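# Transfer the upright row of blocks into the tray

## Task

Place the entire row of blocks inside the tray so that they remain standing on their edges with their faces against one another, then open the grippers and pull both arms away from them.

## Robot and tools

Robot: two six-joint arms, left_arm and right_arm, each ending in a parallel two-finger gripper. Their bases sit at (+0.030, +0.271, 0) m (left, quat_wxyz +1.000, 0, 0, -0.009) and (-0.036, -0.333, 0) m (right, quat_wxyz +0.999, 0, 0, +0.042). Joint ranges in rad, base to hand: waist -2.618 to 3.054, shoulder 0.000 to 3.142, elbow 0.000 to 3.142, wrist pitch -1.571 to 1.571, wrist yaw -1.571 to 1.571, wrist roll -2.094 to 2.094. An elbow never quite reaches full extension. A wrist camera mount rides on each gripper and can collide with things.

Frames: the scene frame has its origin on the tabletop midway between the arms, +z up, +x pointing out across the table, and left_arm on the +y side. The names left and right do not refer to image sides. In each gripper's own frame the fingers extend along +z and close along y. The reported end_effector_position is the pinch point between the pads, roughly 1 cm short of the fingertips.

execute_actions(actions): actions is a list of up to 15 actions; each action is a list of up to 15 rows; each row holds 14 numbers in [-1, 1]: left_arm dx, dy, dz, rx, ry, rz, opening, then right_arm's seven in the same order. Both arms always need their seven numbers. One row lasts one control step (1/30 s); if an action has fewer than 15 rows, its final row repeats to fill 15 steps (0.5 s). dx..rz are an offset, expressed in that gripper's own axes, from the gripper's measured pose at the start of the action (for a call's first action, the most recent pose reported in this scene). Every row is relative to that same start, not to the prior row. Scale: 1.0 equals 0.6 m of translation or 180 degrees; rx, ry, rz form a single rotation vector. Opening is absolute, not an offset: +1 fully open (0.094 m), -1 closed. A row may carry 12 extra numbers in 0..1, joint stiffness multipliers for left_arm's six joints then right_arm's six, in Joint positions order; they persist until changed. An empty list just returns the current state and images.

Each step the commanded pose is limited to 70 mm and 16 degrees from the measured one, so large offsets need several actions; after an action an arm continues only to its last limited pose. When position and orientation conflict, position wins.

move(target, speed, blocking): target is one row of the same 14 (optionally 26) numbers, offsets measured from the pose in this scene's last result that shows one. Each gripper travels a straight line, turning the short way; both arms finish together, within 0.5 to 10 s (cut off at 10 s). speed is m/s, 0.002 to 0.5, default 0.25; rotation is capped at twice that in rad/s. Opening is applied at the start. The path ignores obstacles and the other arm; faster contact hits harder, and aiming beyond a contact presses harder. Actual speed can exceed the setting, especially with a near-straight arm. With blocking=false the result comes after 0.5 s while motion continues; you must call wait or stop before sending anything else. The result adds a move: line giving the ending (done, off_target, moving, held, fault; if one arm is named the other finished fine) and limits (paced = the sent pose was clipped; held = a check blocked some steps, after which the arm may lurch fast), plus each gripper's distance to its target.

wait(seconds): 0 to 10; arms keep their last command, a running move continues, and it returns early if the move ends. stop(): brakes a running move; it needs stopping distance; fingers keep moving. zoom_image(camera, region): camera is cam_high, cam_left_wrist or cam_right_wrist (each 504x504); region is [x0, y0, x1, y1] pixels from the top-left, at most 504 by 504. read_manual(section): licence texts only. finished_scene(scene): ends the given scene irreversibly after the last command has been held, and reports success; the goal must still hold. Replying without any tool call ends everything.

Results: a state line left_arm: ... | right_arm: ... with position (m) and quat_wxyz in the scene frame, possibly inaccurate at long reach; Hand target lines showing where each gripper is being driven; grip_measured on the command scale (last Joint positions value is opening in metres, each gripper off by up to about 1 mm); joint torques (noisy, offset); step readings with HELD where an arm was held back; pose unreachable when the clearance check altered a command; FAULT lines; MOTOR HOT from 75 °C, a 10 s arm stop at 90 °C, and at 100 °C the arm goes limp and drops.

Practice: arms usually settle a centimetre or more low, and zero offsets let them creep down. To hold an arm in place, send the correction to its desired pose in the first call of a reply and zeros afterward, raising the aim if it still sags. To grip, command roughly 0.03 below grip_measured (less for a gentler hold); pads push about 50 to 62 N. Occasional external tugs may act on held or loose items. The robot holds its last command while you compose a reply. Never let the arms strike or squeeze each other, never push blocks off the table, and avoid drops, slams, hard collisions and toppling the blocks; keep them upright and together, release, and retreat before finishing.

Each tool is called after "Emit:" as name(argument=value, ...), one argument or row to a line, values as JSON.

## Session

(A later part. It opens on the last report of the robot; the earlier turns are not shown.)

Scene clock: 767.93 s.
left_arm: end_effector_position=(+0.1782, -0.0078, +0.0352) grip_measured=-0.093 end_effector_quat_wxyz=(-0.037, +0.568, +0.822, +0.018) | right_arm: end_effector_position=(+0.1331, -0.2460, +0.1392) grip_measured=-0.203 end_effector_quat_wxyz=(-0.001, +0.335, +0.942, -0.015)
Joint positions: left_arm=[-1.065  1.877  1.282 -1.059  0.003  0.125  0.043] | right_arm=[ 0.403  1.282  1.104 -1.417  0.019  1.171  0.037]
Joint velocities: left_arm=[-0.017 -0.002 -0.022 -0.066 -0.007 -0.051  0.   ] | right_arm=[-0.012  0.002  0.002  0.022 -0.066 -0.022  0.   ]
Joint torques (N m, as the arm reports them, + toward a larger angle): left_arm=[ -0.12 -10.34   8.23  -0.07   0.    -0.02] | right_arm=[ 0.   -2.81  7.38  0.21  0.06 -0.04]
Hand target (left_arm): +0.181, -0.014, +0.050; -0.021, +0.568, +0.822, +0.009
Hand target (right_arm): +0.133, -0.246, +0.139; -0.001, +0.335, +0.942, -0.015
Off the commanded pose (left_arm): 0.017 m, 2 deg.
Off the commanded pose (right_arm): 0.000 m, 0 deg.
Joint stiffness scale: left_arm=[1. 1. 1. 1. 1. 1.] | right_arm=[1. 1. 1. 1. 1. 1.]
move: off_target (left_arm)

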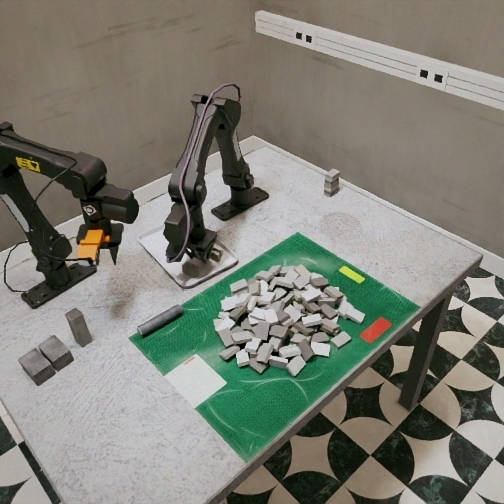

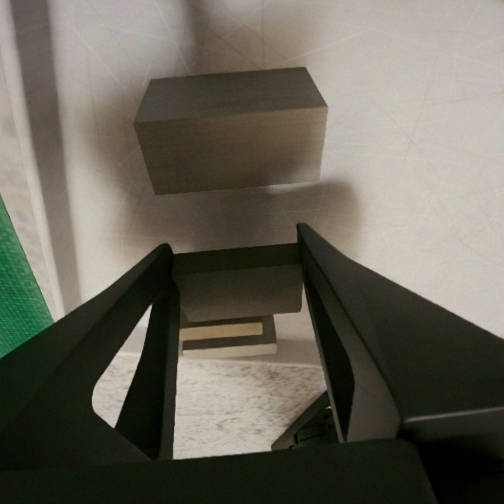

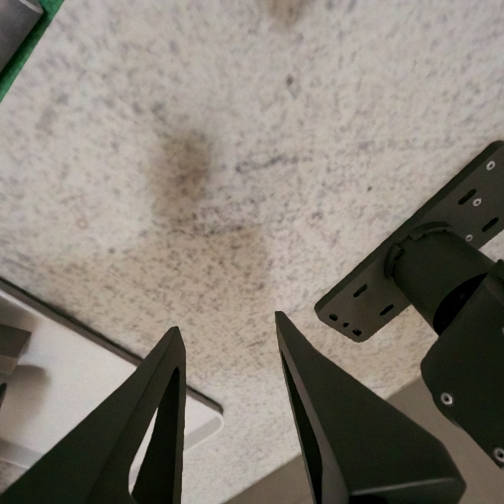

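Emit:
move(
  target=[-0.01,0,-0.1,0,0,0,-0.14,0,0,0,0,0,0,-0.2],
  speed=0.06,
)

Emit:
move(
  target=[0.06,0.06,-0.1,0,0,-0.67,-0.14,0,0,0,0,0,0,-0.2],
  speed=0.15,
)

Emit:
move(
  target=[0,0,-0.01,0,0,0,-0.14,0.14,0.32,0.03,-0.48,0,0,-0.2],
  speed=0.15,
)

Scene clock: 771.93 s.
left_arm: end_effector_position=(+0.1809, -0.0129, +0.0832) grip_measured=-0.093 end_effector_quat_wxyz=(-0.049, +0.568, +0.821, +0.024) | right_arm: end_effector_position=(+0.1331, -0.2460, +0.1392) grip_measured=-0.203 end_effector_quat_wxyz=(-0.001, +0.335, +0.942, -0.015)
Joint positions: left_arm=[-1.065  1.877  1.476 -1.28   0.003  0.125  0.043] | right_arm=[ 0.403  1.282  1.104 -1.417  0.019  1.171  0.037]
Joint velocities: left_arm=[-0.012  0.002  0.007 -0.037  0.007 -0.037 -0.   ] | right_arm=[-0.022 -0.002  0.012  0.022 -0.081 -0.037  0.   ]
Joint torques (N m, as the arm reports them, + toward a larger angle): left_arm=[-0.07 -9.68  8.4  -0.12  0.03 -0.02] | right_arm=[ 0.03 -2.73  7.32  0.23  0.07 -0.03]
Hand target (left_arm): +0.183, -0.017, +0.094; -0.037, +0.568, +0.822, +0.018
Hand target (right_arm): +0.133, -0.246, +0.139; -0.001, +0.335, +0.942, -0.015
Off the commanded pose (left_arm): 0.012 m, 2 deg.
Off the commanded pose (right_arm): 0.000 m, 0 deg.
Joint stiffness scale: left_arm=[1. 1. 1. 1. 1. 1.] | right_arm=[1. 1. 1. 1. 1. 1.]
move: off_target (left_arm)

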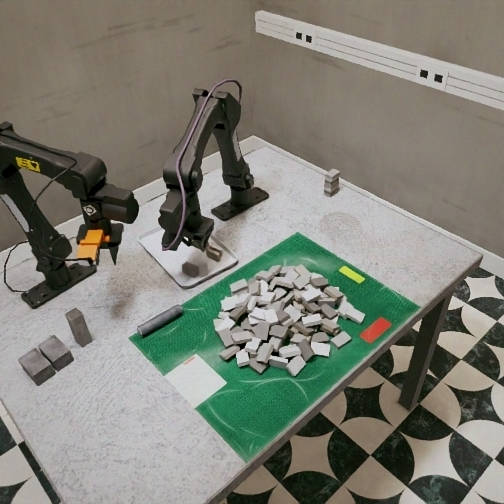

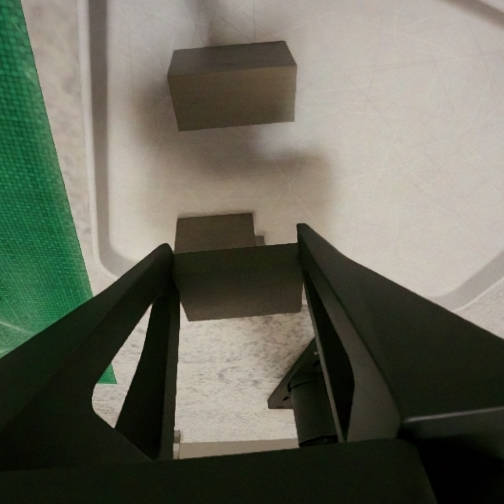

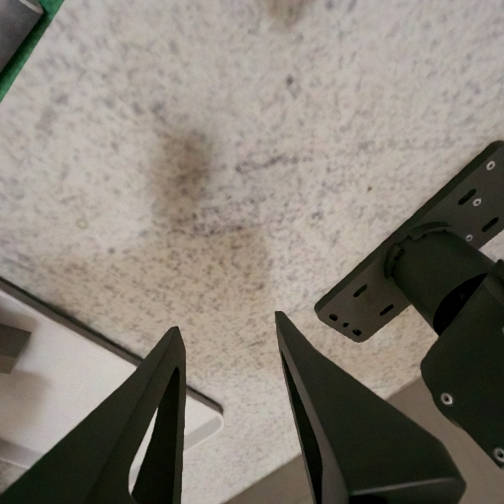

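Scene clock: 779.40 s.
left_arm: end_effector_position=(+0.2002, +0.0265, +0.1277) grip_measured=-0.093 end_effector_quat_wxyz=(-0.012, -0.424, +0.903, +0.076) | right_arm: end_effector_position=(+0.1331, -0.2460, +0.1392) grip_measured=-0.203 end_effector_quat_wxyz=(-0.001, +0.335, +0.942, -0.015)
Joint positions: left_arm=[-0.948  1.815  1.568 -1.479 -0.001 -1.844  0.043] | right_arm=[ 0.403  1.282  1.104 -1.417  0.019  1.171  0.037]
Joint velocities: left_arm=[-0.002  0.007 -0.012  0.022 -0.095 -0.11  -0.   ] | right_arm=[ 0.002  0.002 -0.012  0.037  0.022 -0.007 -0.   ]
Joint torques (N m, as the arm reports them, + toward a larger angle): left_arm=[  0.69 -10.75   8.45  -0.26  -0.11  -0.05] | right_arm=[ 0.   -2.78  7.44  0.23  0.06 -0.05]
Hand target (left_arm): +0.205, +0.028, +0.145; -0.004, -0.432, +0.900, +0.055
Hand target (right_arm): +0.133, -0.246, +0.139; -0.001, +0.335, +0.942, -0.015
Off the commanded pose (left_arm): 0.019 m, 3 deg.
Off the commanded pose (right_arm): 0.000 m, 0 deg.
Joint stiffness scale: left_arm=[1. 1. 1. 1. 1. 1.] | right_arm=[1. 1. 1. 1. 1. 1.]
move: off_target (left_arm)

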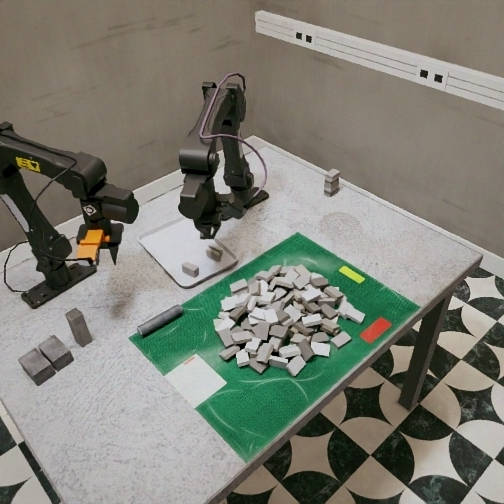

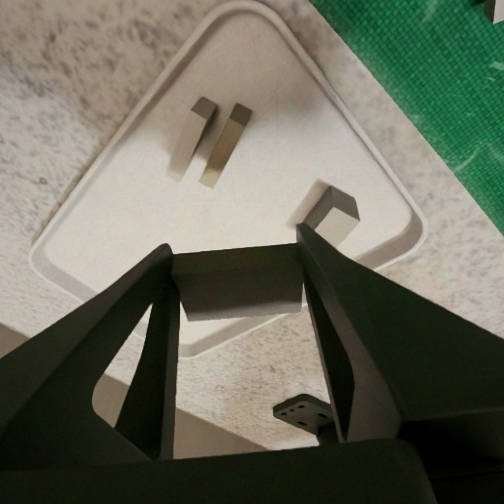

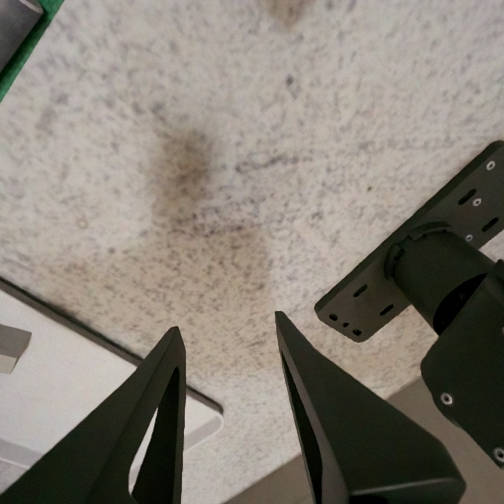

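Scene clock: 785.33 s.
left_arm: end_effector_position=(+0.1997, +0.0271, +0.1278) grip_measured=-0.093 end_effector_quat_wxyz=(-0.013, -0.423, +0.902, +0.078) | right_arm: end_effector_position=(+0.1880, -0.0406, +0.1201) grip_measured=-0.202 end_effector_quat_wxyz=(+0.220, +0.241, +0.694, +0.641)
Joint positions: left_arm=[-0.948  1.815  1.568 -1.482 -0.001 -1.844  0.043] | right_arm=[0.837 1.672 0.159 1.432 0.015 1.575 0.037]
Joint velocities: left_arm=[-0.007  0.002 -0.002 -0.022 -0.066  0.081  0.   ] | right_arm=[ 0.007  0.012 -0.002 -0.022 -0.051 -0.037  0.001]
Joint torques (N m, as the arm reports them, + toward a larger angle): left_arm=[-0.08 -7.7   8.33 -0.27  0.01 -0.01] | right_arm=[ 1.   -3.17  2.48  2.39  0.17 -0.07]
Hand target (left_arm): +0.201, +0.026, +0.134; -0.012, -0.423, +0.903, +0.076
Hand target (right_arm): +0.183, -0.045, +0.114; +0.219, +0.241, +0.699, +0.636
Off the commanded pose (left_arm): 0.006 m, 0 deg.
Off the commanded pose (right_arm): 0.007 m, 1 deg.
Joint stiffness scale: left_arm=[1. 1. 1. 1. 1. 1.] | right_arm=[1. 1. 1. 1. 1. 1.]
move: done

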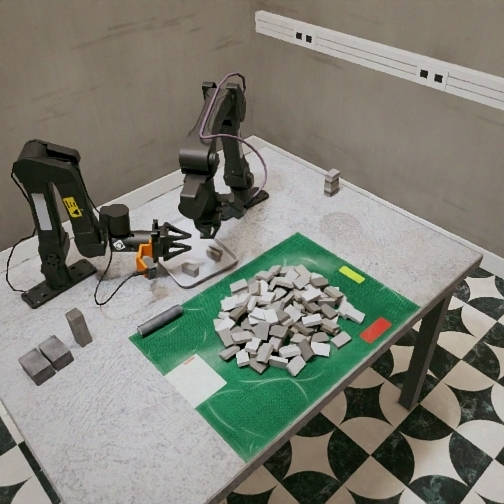

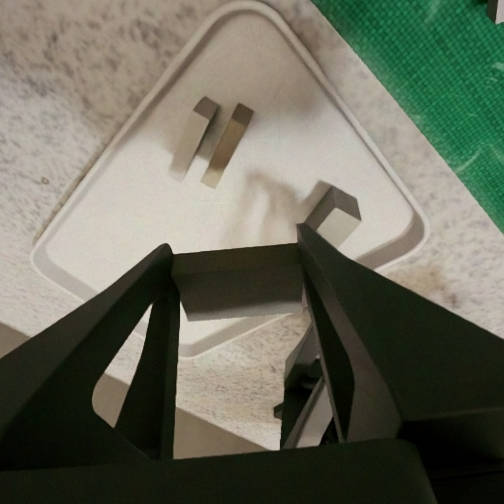

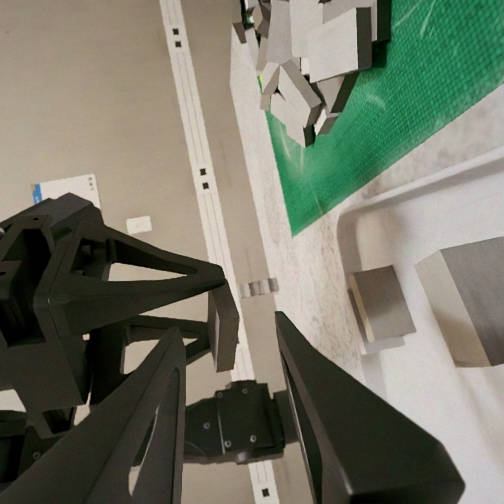

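Emit:
move(
  target=[0,0,0,0,0,0,-0.14,0.058,0,0.0,0,0,0,-0.2],
  speed=0.05,
)

Scene clock: 789.20 s.
left_arm: end_effector_position=(+0.1997, +0.0271, +0.1278) grip_measured=-0.093 end_effector_quat_wxyz=(-0.013, -0.423, +0.902, +0.078) | right_arm: end_effector_position=(+0.1594, -0.0226, +0.1209) grip_measured=-0.202 end_effector_quat_wxyz=(+0.218, +0.241, +0.693, +0.643)
Joint positions: left_arm=[-0.948  1.815  1.568 -1.482 -0.001 -1.844  0.043] | right_arm=[1.011 1.672 0.159 1.434 0.185 1.592 0.037]
Joint velocities: left_arm=[-0.002  0.002  0.012  0.037 -0.037 -0.022 -0.001] | right_arm=[ 0.012  0.002 -0.002  0.022 -0.022 -0.037 -0.   ]
Joint torques (N m, as the arm reports them, + toward a larger angle): left_arm=[-0.04 -7.79  5.99 -0.08  0.01  0.01] | right_arm=[ 0.99 -3.06  6.25  2.09  0.18 -0.04]
Hand target (left_arm): +0.200, +0.027, +0.128; -0.013, -0.423, +0.902, +0.078
Hand target (right_arm): +0.160, -0.018, +0.120; +0.219, +0.241, +0.694, +0.642
Off the commanded pose (left_arm): 0.000 m, 0 deg.
Off the commanded pose (right_arm): 0.004 m, 0 deg.
Joint stiffness scale: left_arm=[1. 1. 1. 1. 1. 1.] | right_arm=[1. 1. 1. 1. 1. 1.]
move: done

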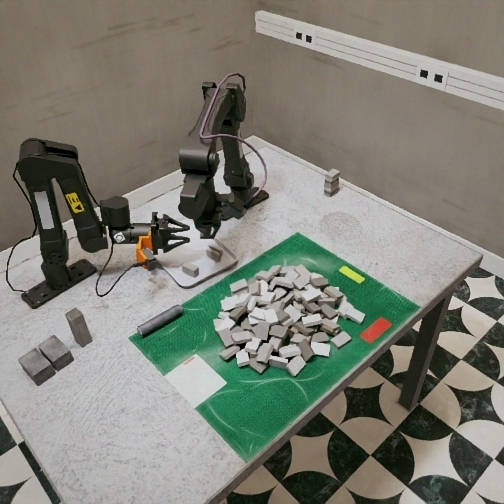

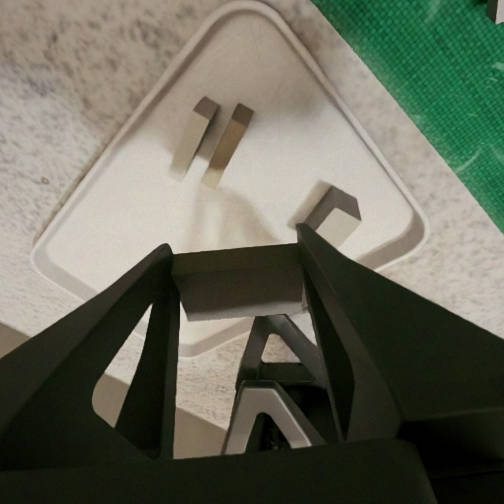

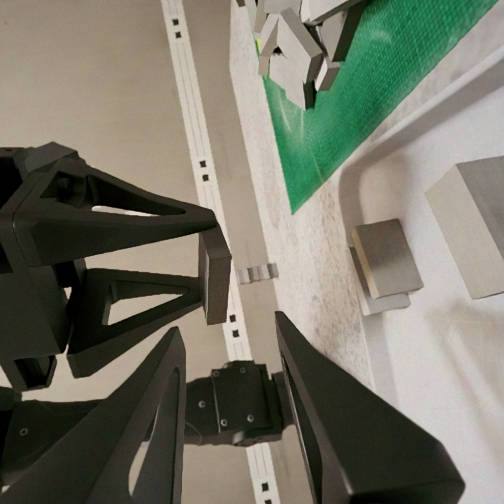

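Emit:
move(
  target=[0.07,0,-0.012,0,0,0,-0.14,0.02,0,0,0,0,0,-0.2],
  speed=0.05,
)

Scene clock: 791.50 s.
left_arm: end_effector_position=(+0.1754, -0.0034, +0.1275) grip_measured=-0.093 end_effector_quat_wxyz=(-0.013, -0.423, +0.903, +0.078) | right_arm: end_effector_position=(+0.1501, -0.0181, +0.1211) grip_measured=-0.202 end_effector_quat_wxyz=(+0.217, +0.241, +0.693, +0.644)
Joint positions: left_arm=[-1.059  1.867  1.633 -1.495  0.016 -1.953  0.043] | right_arm=[1.063 1.672 0.159 1.434 0.235 1.598 0.037]
Joint velocities: left_arm=[-0.007 -0.007 -0.002 -0.051  0.007 -0.007 -0.   ] | right_arm=[-0.017 -0.017  0.002 -0.051  0.051 -0.022 -0.001]
Joint torques (N m, as the arm reports them, + toward a larger angle): left_arm=[-0.66 -8.04  8.51 -0.27  0.06 -0.03] | right_arm=[ 0.94 -3.46  5.76  2.12  0.18 -0.03]
Hand target (left_arm): +0.174, -0.006, +0.133; -0.012, -0.423, +0.903, +0.077
Hand target (right_arm): +0.150, -0.015, +0.121; +0.218, +0.241, +0.693, +0.643
Off the commanded pose (left_arm): 0.006 m, 0 deg.
Off the commanded pose (right_arm): 0.003 m, 0 deg.
Joint stiffness scale: left_arm=[1. 1. 1. 1. 1. 1.] | right_arm=[1. 1. 1. 1. 1. 1.]
move: done

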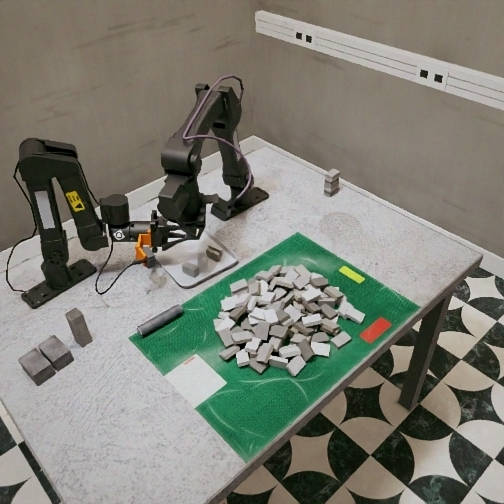

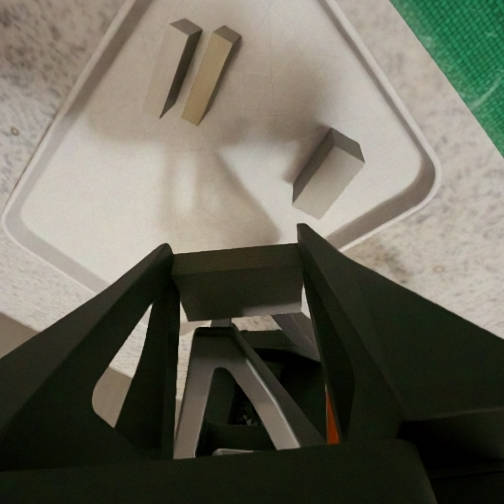

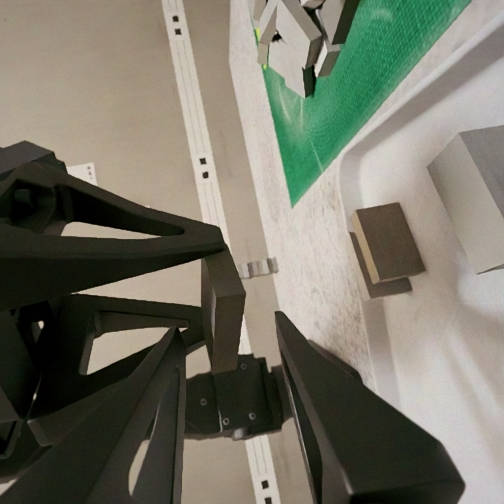

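Emit:
execute_actions(
  actions=[
    [[0.02,0.01,0,0,0,0,-0.14,0,0,0,0,0,0,-0.2]],
    [[0,0,0,0,0,0,-0.14,0,0,0,0,0,0,-0.2]],
  ],
)

Scene clock: 794.83 s.
left_arm: end_effector_position=(+0.1649, -0.0083, +0.1276) grip_measured=-0.093 end_effector_quat_wxyz=(-0.013, -0.422, +0.903, +0.079) | right_arm: end_effector_position=(+0.1504, -0.0183, +0.1211) grip_measured=-0.202 end_effector_quat_wxyz=(+0.218, +0.241, +0.693, +0.644)
Joint positions: left_arm=[-1.093  1.867  1.633 -1.496  0.022 -1.985  0.043] | right_arm=[1.063 1.672 0.159 1.434 0.237 1.598 0.037]
Joint velocities: left_arm=[ 0.002  0.007  0.027 -0.066  0.037 -0.007  0.   ] | right_arm=[-0.012 -0.022 -0.002 -0.051 -0.095 -0.007 -0.   ]
Joint torques (N m, as the arm reports them, + toward a larger angle): left_arm=[-0.02 -8.33  5.87 -0.09  0.02  0.01] | right_arm=[-0.07 -3.92  4.73  2.16  0.05 -0.01]
Hand target (left_arm): +0.165, -0.008, +0.128; -0.013, -0.422, +0.903, +0.079
Hand target (right_arm): +0.150, -0.018, +0.121; +0.218, +0.241, +0.693, +0.644
Off the commanded pose (left_arm): 0.000 m, 0 deg.
Off the commanded pose (right_arm): 0.000 m, 0 deg.
Joint stiffness scale: left_arm=[1. 1. 1. 1. 1. 1.] | right_arm=[1. 1. 1. 1. 1. 1.]
Step readings (end_effector_position; steps 1 to 15: 1st action; 16 to 30: 2nd action):
0: left_arm (+0.1751, -0.0030, +0.1276) | right_arm (+0.1504, -0.0183, +0.1211)
1: left_arm (+0.1744, -0.0034, +0.1276) | right_arm (+0.1504, -0.0183, +0.1211)
2: left_arm (+0.1730, -0.0041, +0.1276) | right_arm (+0.1504, -0.0183, +0.1211)
4: left_arm (+0.1690, -0.0063, +0.1276) | right_arm (+0.1504, -0.0183, +0.1211)
8: left_arm (+0.1649, -0.0083, +0.1276) | right_arm (+0.1504, -0.0183, +0.1211)
15: left_arm (+0.1649, -0.0083, +0.1276) | right_arm (+0.1504, -0.0183, +0.1211)
16: left_arm (+0.1649, -0.0083, +0.1276) | right_arm (+0.1504, -0.0183, +0.1211)
17: left_arm (+0.1649, -0.0083, +0.1276) | right_arm (+0.1504, -0.0183, +0.1211)
19: left_arm (+0.1649, -0.0083, +0.1276) | right_arm (+0.1504, -0.0183, +0.1211)
23: left_arm (+0.1649, -0.0083, +0.1276) | right_arm (+0.1504, -0.0183, +0.1211)
30: end_effector_position above

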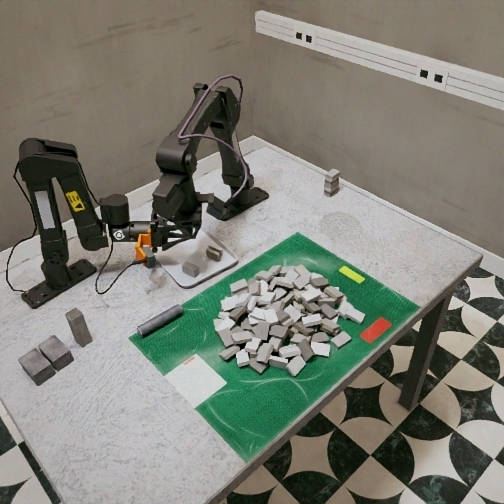

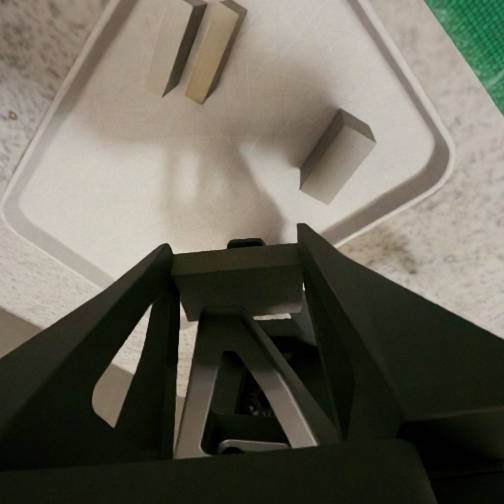

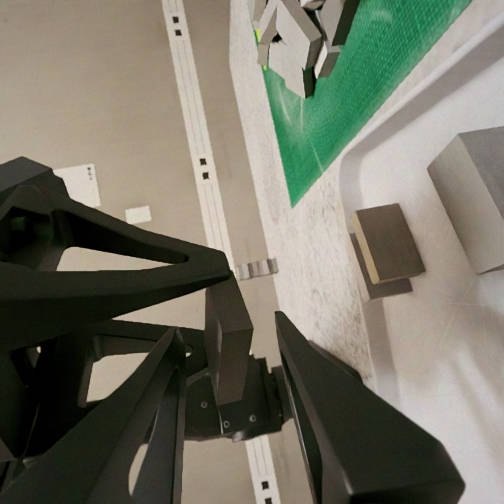

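Emit:
execute_actions(
  actions=[
    [[0,0,0,0,0,0,-0.14,0,0,0,0,0,0,-0.45]],
    [[0,0,0,0,0,0,-0.14,0,0,0,0,0,0,-0.7]],
    [[0,0,0,0,0,0,-0.14,0,0,0,0,0,0,-0.84]],
    [[0,0,0,0,0,0,-0.14,0,0,0,0,0,0,-0.84]],
  ],
)

Scene clock: 802.27 s.
left_arm: end_effector_position=(+0.1657, -0.0091, +0.1274) grip_measured=-0.095 end_effector_quat_wxyz=(-0.012, -0.422, +0.903, +0.077) | right_arm: end_effector_position=(+0.1513, -0.0188, +0.1232) grip_measured=-0.803 end_effector_quat_wxyz=(+0.207, +0.257, +0.684, +0.651)
Joint positions: left_arm=[-1.093  1.867  1.633 -1.491  0.02  -1.984  0.043] | right_arm=[1.063 1.672 0.159 1.443 0.243 1.638 0.009]
Joint velocities: left_arm=[-0.007  0.007 -0.007  0.037  0.007 -0.066  0.001] | right_arm=[-0.007 -0.007 -0.017  0.037  0.022  0.066 -0.001]
Joint torques (N m, as the arm reports them, + toward a larger angle): left_arm=[-0.07 -8.31  6.04 -0.1  -0.01 -0.04] | right_arm=[ 0.04 -3.96  4.81  2.17  0.05 -0.1 ]
Hand target (left_arm): +0.166, -0.009, +0.127; -0.012, -0.422, +0.903, +0.077
Hand target (right_arm): +0.151, -0.019, +0.123; +0.209, +0.255, +0.685, +0.650
Off the commanded pose (left_arm): 0.000 m, 0 deg.
Off the commanded pose (right_arm): 0.000 m, 0 deg.
Joint stiffness scale: left_arm=[1. 1. 1. 1. 1. 1.] | right_arm=[1. 1. 1. 1. 1. 1.]
Step readings (end_effector_position; steps 1 to 15: 1st action; 16 to 30: 2nd action; 31 to 45: 3rd action; 46 to 60: 4th action):
0: left_arm (+0.1649, -0.0083, +0.1276) | right_arm (+0.1504, -0.0183, +0.1211)
1: left_arm (+0.1649, -0.0083, +0.1276) | right_arm (+0.1504, -0.0183, +0.1211)
2: left_arm (+0.1649, -0.0083, +0.1276) | right_arm (+0.1504, -0.0183, +0.1211)
4: left_arm (+0.1649, -0.0083, +0.1276) | right_arm (+0.1504, -0.0183, +0.1211)
8: left_arm (+0.1649, -0.0083, +0.1276) | right_arm (+0.1504, -0.0183, +0.1211)
15: left_arm (+0.1649, -0.0083, +0.1276) | right_arm (+0.1504, -0.0183, +0.1211)
16: left_arm (+0.1649, -0.0083, +0.1276) | right_arm (+0.1504, -0.0183, +0.1211)
17: left_arm (+0.1650, -0.0085, +0.1276) | right_arm (+0.1504, -0.0182, +0.1217)
19: left_arm (+0.1651, -0.0087, +0.1275) | right_arm (+0.1507, -0.0184, +0.1226)
23: left_arm (+0.1651, -0.0088, +0.1275) | right_arm (+0.1507, -0.0184, +0.1227)
30: left_arm (+0.1651, -0.0088, +0.1275) | right_arm (+0.1507, -0.0184, +0.1227)
31: left_arm (+0.1653, -0.0089, +0.1275) | right_arm (+0.1510, -0.0185, +0.1236)
32: left_arm (+0.1657, -0.0091, +0.1274) | right_arm (+0.1513, -0.0188, +0.1236)
34: left_arm (+0.1657, -0.0091, +0.1274) | right_arm (+0.1513, -0.0188, +0.1232)
38: left_arm (+0.1657, -0.0091, +0.1274) | right_arm (+0.1513, -0.0188, +0.1232)
45: left_arm (+0.1657, -0.0091, +0.1274) | right_arm (+0.1513, -0.0188, +0.1232)
46: left_arm (+0.1657, -0.0091, +0.1274) | right_arm (+0.1513, -0.0188, +0.1232)
47: left_arm (+0.1657, -0.0091, +0.1274) | right_arm (+0.1513, -0.0188, +0.1232)
49: left_arm (+0.1657, -0.0091, +0.1274) | right_arm (+0.1513, -0.0188, +0.1232)
53: left_arm (+0.1657, -0.0091, +0.1274) | right_arm (+0.1513, -0.0188, +0.1232)
60: end_effector_position above

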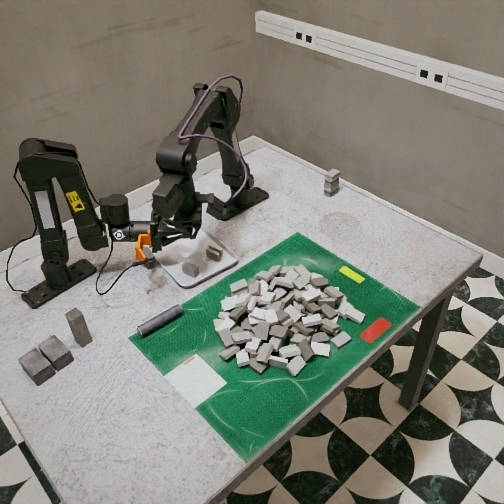

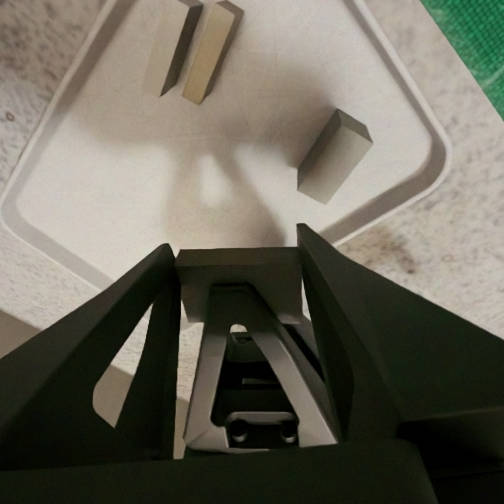

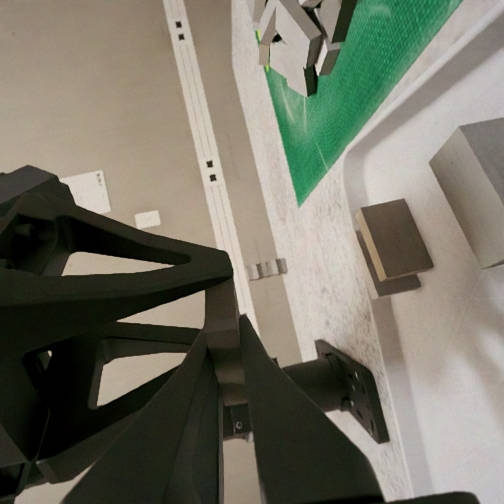

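Gripped.

Emit:
execute_actions(
  actions=[
    [[0,0,0,0,0,0,0.4,0,0,0,0,0,0,-0.84]],
    [[0,0,-0.1,0,0,0,0.4,0,0,0,0,0,0,-0.84]],
    [[-0.1,0.05,0,0,0,0,0.4,0,0,0,0,0,0,-0.84]],
    [[-0.1,0.1,0,0,0,0,0.4,0,0,0,0,0,0,-0.84]],
    [[-0.1,0.1,0,0,0,0,0.4,0,0,0,0,0,0,-0.84]],
    [[-0.1,0.1,0,0,0,0,0.4,0,0,0,0,0,0,-0.84]],
  ],
)

Emit:
move(
  target=[0,0,0,0,0,0,0.4,0,0.03,-0.03,0.48,0,0,-0.84],
)

Emit:
move(
  target=[0,0,0,0,0,0,0.4,0,0,0,0,0,-0.28,-0.84],
)

Scene clock: 808.57 s.
left_arm: end_effector_position=(+0.1633, +0.2914, +0.1704) grip_measured=+0.398 end_effector_quat_wxyz=(+0.036, -0.462, +0.886, -0.008) | right_arm: end_effector_position=(+0.1511, -0.0193, +0.1166) grip_measured=-0.803 end_effector_quat_wxyz=(+0.206, +0.258, +0.693, +0.641)
Joint positions: left_arm=[ 0.154  0.996  1.07  -1.571 -0.009 -0.826  0.066] | right_arm=[1.063 1.672 0.159 1.416 0.243 1.639 0.009]
Joint velocities: left_arm=[ 0.042 -0.012 -0.017 -0.022  0.081  0.359 -0.   ] | right_arm=[-0.012 -0.022 -0.022 -0.007 -0.051  0.007 -0.001]
Joint torques (N m, as the arm reports them, + toward a larger angle): left_arm=[ 0.71 -1.9   6.44  0.22  0.01  0.04] | right_arm=[-0.04 -4.01  4.8   2.19  0.08 -0.03]
Hand target (left_arm): +0.161, +0.290, +0.173; +0.041, -0.443, +0.895, -0.016
Hand target (right_arm): +0.151, -0.019, +0.118; +0.207, +0.258, +0.692, +0.642
Off the commanded pose (left_arm): 0.005 m, 4 deg.
Off the commanded pose (right_arm): 0.001 m, 0 deg.
Joint stiffness scale: left_arm=[1. 1. 1. 1. 1. 1.] | right_arm=[1. 1. 1. 1. 1. 1.]
joint sent to its limit (left arm) — the command would take joint 4 (wrist pitch) past its lower limit, so that joint was sent only as far as its limit.
Step readings (end_effector_position; steps 1 to 15: 1st action; 16 to 30: 2nd action; 31 to 45: 3rd action; 46 to 60: 4th action; 61 to 75: 5th action; 76 to 90: 6th action):
0: left_arm (+0.1657, -0.0091, +0.1274) | right_arm (+0.1513, -0.0188, +0.1232)
1: left_arm (+0.1657, -0.0091, +0.1274) | right_arm (+0.1513, -0.0188, +0.1231)
2: left_arm (+0.1657, -0.0091, +0.1274) | right_arm (+0.1513, -0.0188, +0.1229)
4: left_arm (+0.1657, -0.0091, +0.1274) | right_arm (+0.1513, -0.0188, +0.1225)
8: left_arm (+0.1657, -0.0091, +0.1274) | right_arm (+0.1513, -0.0189, +0.1222)
15: left_arm (+0.1657, -0.0091, +0.1274) | right_arm (+0.1513, -0.0189, +0.1220)
16: left_arm (+0.1658, -0.0094, +0.1317) | right_arm (+0.1513, -0.0189, +0.1219)
17: left_arm (+0.1670, -0.0119, +0.1378) | right_arm (+0.1513, -0.0189, +0.1218)
19: left_arm (+0.1706, -0.0191, +0.1553) | right_arm (+0.1513, -0.0189, +0.1215)
23: left_arm (+0.1720, -0.0220, +0.1783) | right_arm (+0.1513, -0.0189, +0.1211)
30: left_arm (+0.1705, -0.0188, +0.1799) | right_arm (+0.1513, -0.0190, +0.1209)
31: left_arm (+0.1719, -0.0162, +0.1767) | right_arm (+0.1513, -0.0190, +0.1208)
32: left_arm (+0.1730, -0.0048, +0.1716) | right_arm (+0.1512, -0.0190, +0.1207)
34: left_arm (+0.1779, +0.0258, +0.1667) | right_arm (+0.1512, -0.0190, +0.1204)
38: left_arm (+0.1874, +0.0455, +0.1736) | right_arm (+0.1512, -0.0190, +0.1200)
45: left_arm (+0.1870, +0.0456, +0.1755) | right_arm (+0.1512, -0.0190, +0.1198)
46: left_arm (+0.1877, +0.0485, +0.1722) | right_arm (+0.1512, -0.0191, +0.1197)
47: left_arm (+0.1862, +0.0603, +0.1665) | right_arm (+0.1512, -0.0191, +0.1195)
49: left_arm (+0.1812, +0.0952, +0.1610) | right_arm (+0.1512, -0.0191, +0.1193)
53: left_arm (+0.1792, +0.1253, +0.1721) | right_arm (+0.1512, -0.0191, +0.1189)
60: left_arm (+0.1782, +0.1271, +0.1744) | right_arm (+0.1512, -0.0191, +0.1187)
61: left_arm (+0.1793, +0.1303, +0.1720) | right_arm (+0.1512, -0.0191, +0.1186)
62: left_arm (+0.1803, +0.1422, +0.1675) | right_arm (+0.1512, -0.0192, +0.1184)
64: left_arm (+0.1779, +0.1737, +0.1627) | right_arm (+0.1512, -0.0192, +0.1182)
68: left_arm (+0.1731, +0.2029, +0.1709) | right_arm (+0.1511, -0.0192, +0.1178)
75: left_arm (+0.1718, +0.2076, +0.1757) | right_arm (+0.1511, -0.0192, +0.1176)
76: left_arm (+0.1731, +0.2121, +0.1739) | right_arm (+0.1511, -0.0192, +0.1175)
77: left_arm (+0.1752, +0.2268, +0.1704) | right_arm (+0.1511, -0.0192, +0.1174)
79: left_arm (+0.1714, +0.2579, +0.1663) | right_arm (+0.1511, -0.0193, +0.1170)
83: left_arm (+0.1650, +0.2868, +0.1701) | right_arm (+0.1511, -0.0193, +0.1167)
90: end_effector_position above

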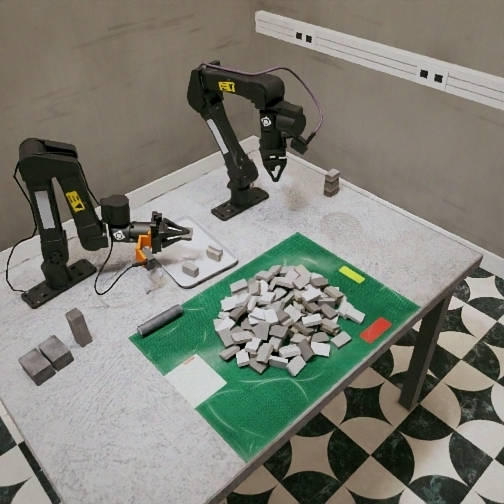

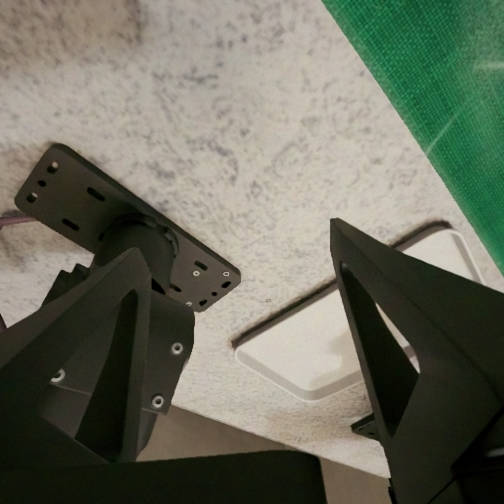

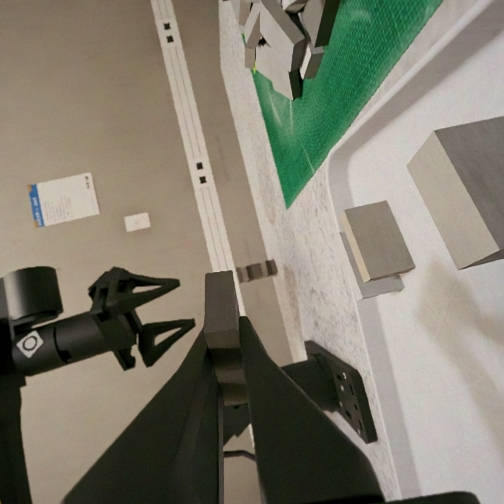

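Scene clock: 812.23 s.
left_arm: end_effector_position=(+0.1633, +0.2914, +0.1704) grip_measured=+0.398 end_effector_quat_wxyz=(+0.036, -0.461, +0.886, -0.009) | right_arm: end_effector_position=(+0.1396, -0.0313, +0.1215) grip_measured=-0.803 end_effector_quat_wxyz=(-0.023, +0.336, +0.941, -0.015)
Joint positions: left_arm=[ 0.155  0.996  1.07  -1.571 -0.008 -0.824  0.066] | right_arm=[ 0.936  1.906  1.673 -1.377 -0.04   1.705  0.009]
Joint velocities: left_arm=[-0.002 -0.007 -0.002  0.051 -0.007 -0.037  0.   ] | right_arm=[-0.007  0.007  0.002 -0.022  0.037 -0.081 -0.001]
Joint torques (N m, as the arm reports them, + toward a larger angle): left_arm=[-0.06 -0.54  6.01  0.31  0.   -0.03] | right_arm=[-0.97 -8.02 10.98 -0.13 -0.02 -0.1 ]
Hand target (left_arm): +0.163, +0.291, +0.170; +0.036, -0.462, +0.886, -0.008
Hand target (right_arm): +0.143, -0.031, +0.132; -0.024, +0.338, +0.941, -0.008
Off the commanded pose (left_arm): 0.000 m, 0 deg.
Off the commanded pose (right_arm): 0.015 m, 1 deg.
Joint stiffness scale: left_arm=[1. 1. 1. 1. 1. 1.] | right_arm=[1. 1. 1. 1. 1. 1.]
move: off_target (right_arm)

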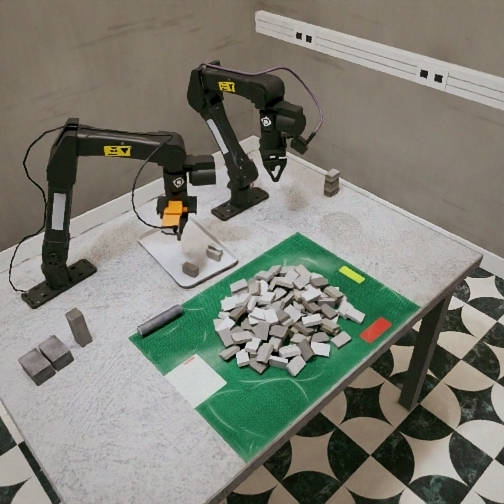

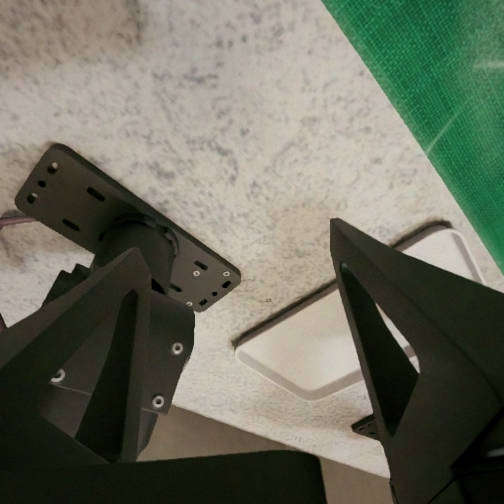

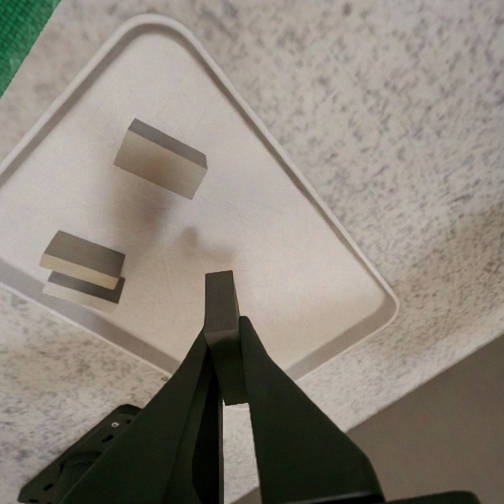

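Scene clock: 814.53 s.
left_arm: end_effector_position=(+0.1633, +0.2914, +0.1704) grip_measured=+0.398 end_effector_quat_wxyz=(+0.036, -0.461, +0.886, -0.009) | right_arm: end_effector_position=(+0.1396, -0.0313, +0.1215) grip_measured=-0.800 end_effector_quat_wxyz=(-0.028, -0.093, +0.995, -0.004)
Joint positions: left_arm=[ 0.155  0.996  1.07  -1.571 -0.008 -0.824  0.066] | right_arm=[ 0.936  1.906  1.673 -1.377 -0.04   0.834  0.009]
Joint velocities: left_arm=[-0.007  0.007  0.002  0.022  0.037  0.022 -0.001] | right_arm=[-0.022 -0.007  0.012 -0.066  0.022 -0.051 -0.001]
Joint torques (N m, as the arm reports them, + toward a larger angle): left_arm=[-0.03 -0.63  6.02  0.3  -0.02  0.  ] | right_arm=[-0.02 -7.86  7.39  0.17  0.02 -0.1 ]
Hand target (left_arm): +0.163, +0.291, +0.170; +0.036, -0.461, +0.886, -0.009
Hand target (right_arm): +0.140, -0.031, +0.122; -0.028, -0.097, +0.995, -0.004
Off the commanded pose (left_arm): 0.000 m, 0 deg.
Off the commanded pose (right_arm): 0.000 m, 0 deg.
Joint stiffness scale: left_arm=[1. 1. 1. 1. 1. 1.] | right_arm=[1. 1. 1. 1. 1. 1.]
move: done

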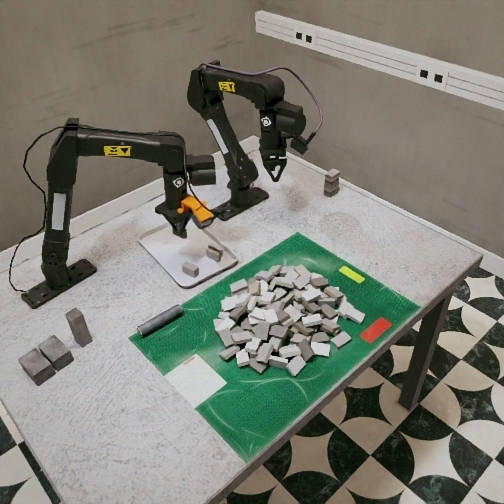

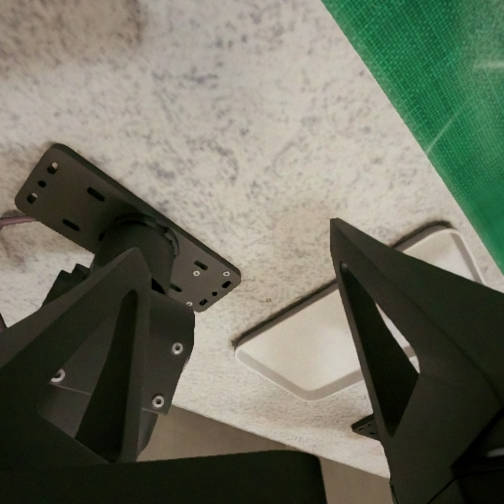

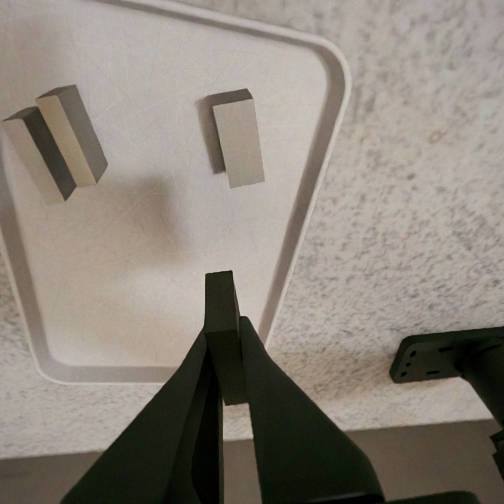

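Emit:
move(
  target=[0,0,0,0,0,0,0.4,-0.077,0.037,-0.01,0,-0.018,-0.01,-0.84],
  speed=0.1,
)

Emit:
move(
  target=[0,0,0,0,0,0,0.4,0,0,0.11,0,0,0,-0.84],
  speed=0.08,
)

Scene clock: 819.27 s.
left_arm: end_effector_position=(+0.1633, +0.2914, +0.1704) grip_measured=+0.398 end_effector_quat_wxyz=(+0.036, -0.461, +0.886, -0.009) | right_arm: end_effector_position=(+0.1737, -0.0015, +0.1124) grip_measured=-0.800 end_effector_quat_wxyz=(-0.011, -0.109, +0.994, -0.005)
Joint positions: left_arm=[ 0.155  0.996  1.07  -1.571 -0.008 -0.824  0.066] | right_arm=[ 0.915  2.069  1.869 -1.393 -0.011  0.779  0.009]
Joint velocities: left_arm=[ 0.007  0.012  0.002 -0.051 -0.125  0.022  0.   ] | right_arm=[ 0.002  0.002 -0.022 -0.051 -0.037 -0.007 -0.   ]
Joint torques (N m, as the arm reports them, + toward a larger angle): left_arm=[ 0.05 -0.66  5.98  0.3   0.01 -0.01] | right_arm=[-0.81 -9.38 11.17  0.    0.2  -0.09]
Hand target (left_arm): +0.163, +0.291, +0.170; +0.036, -0.461, +0.886, -0.009
Hand target (right_arm): +0.181, -0.001, +0.124; +0.001, -0.108, +0.994, -0.001
Off the commanded pose (left_arm): 0.000 m, 0 deg.
Off the commanded pose (right_arm): 0.015 m, 1 deg.
Joint stiffness scale: left_arm=[1. 1. 1. 1. 1. 1.] | right_arm=[1. 1. 1. 1. 1. 1.]
move: off_target (right_arm)

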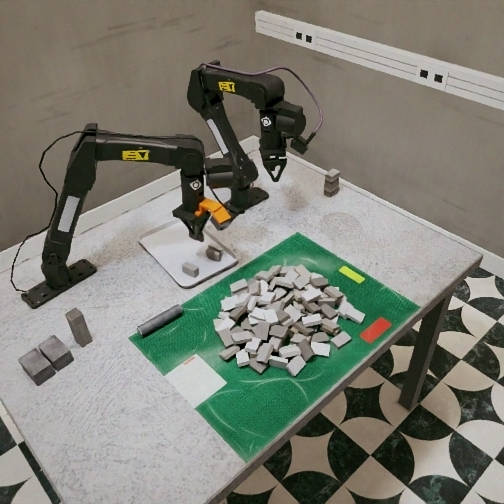

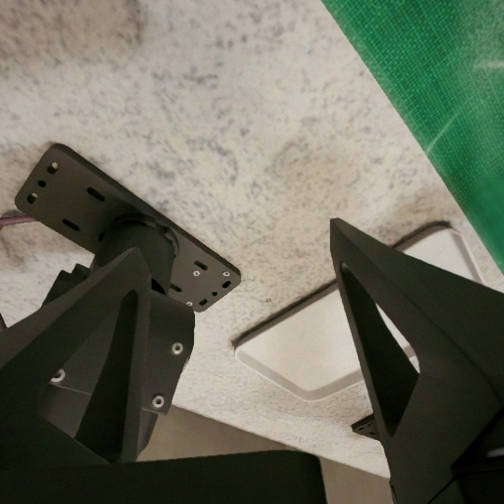

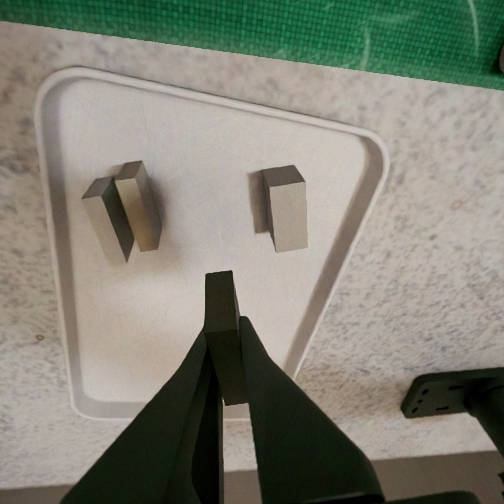

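Scene clock: 820.60 s.
left_arm: end_effector_position=(+0.1633, +0.2914, +0.1704) grip_measured=+0.398 end_effector_quat_wxyz=(+0.036, -0.461, +0.886, -0.009) | right_arm: end_effector_position=(+0.1717, -0.0046, +0.0462) grip_measured=-0.800 end_effector_quat_wxyz=(-0.016, -0.109, +0.994, -0.011)
Joint positions: left_arm=[ 0.155  0.996  1.07  -1.571 -0.008 -0.824  0.066] | right_arm=[ 0.915  2.093  1.641 -1.157 -0.011  0.779  0.009]
Joint velocities: left_arm=[-0.007  0.002 -0.012 -0.022 -0.037  0.007  0.   ] | right_arm=[-0.007  0.002 -0.012 -0.037 -0.022  0.007  0.001]
Joint torques (N m, as the arm reports them, + toward a larger angle): left_arm=[-0.09 -0.67  6.07  0.29 -0.01  0.  ] | right_arm=[ 0.05 -9.81  6.03  0.38  0.05 -0.01]
Hand target (left_arm): +0.163, +0.291, +0.170; +0.036, -0.461, +0.886, -0.009
Hand target (right_arm): +0.172, -0.003, +0.046; -0.012, -0.109, +0.994, -0.005
Off the commanded pose (left_arm): 0.000 m, 0 deg.
Off the commanded pose (right_arm): 0.002 m, 1 deg.
Joint stiffness scale: left_arm=[1. 1. 1. 1. 1. 1.] | right_arm=[1. 1. 1. 1. 1. 1.]
move: done

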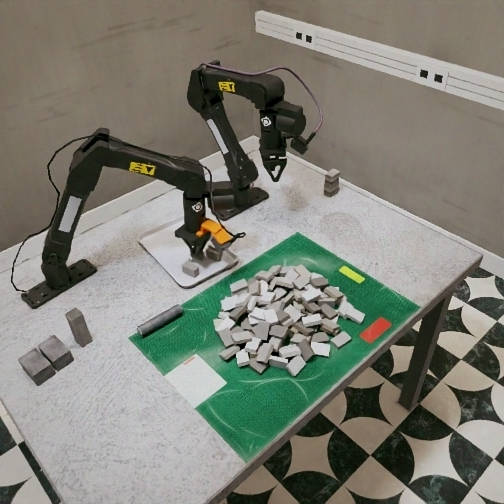

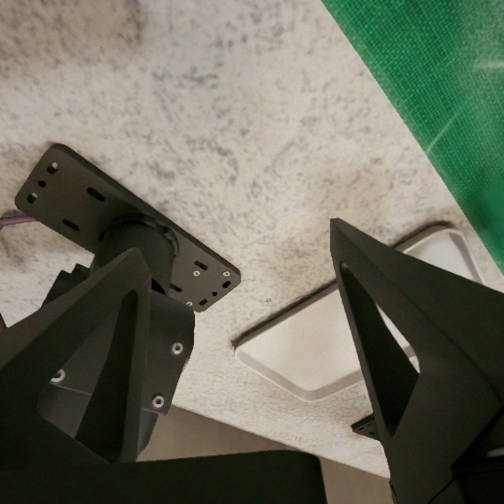

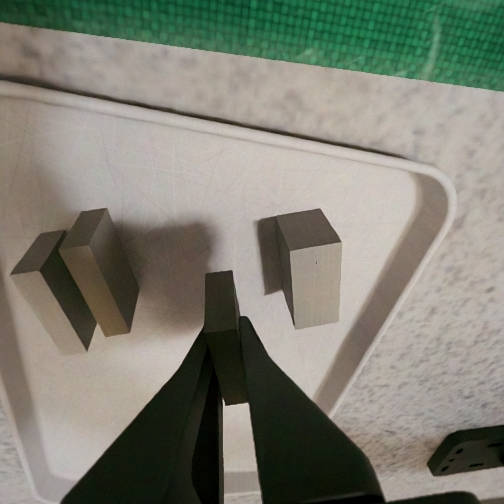

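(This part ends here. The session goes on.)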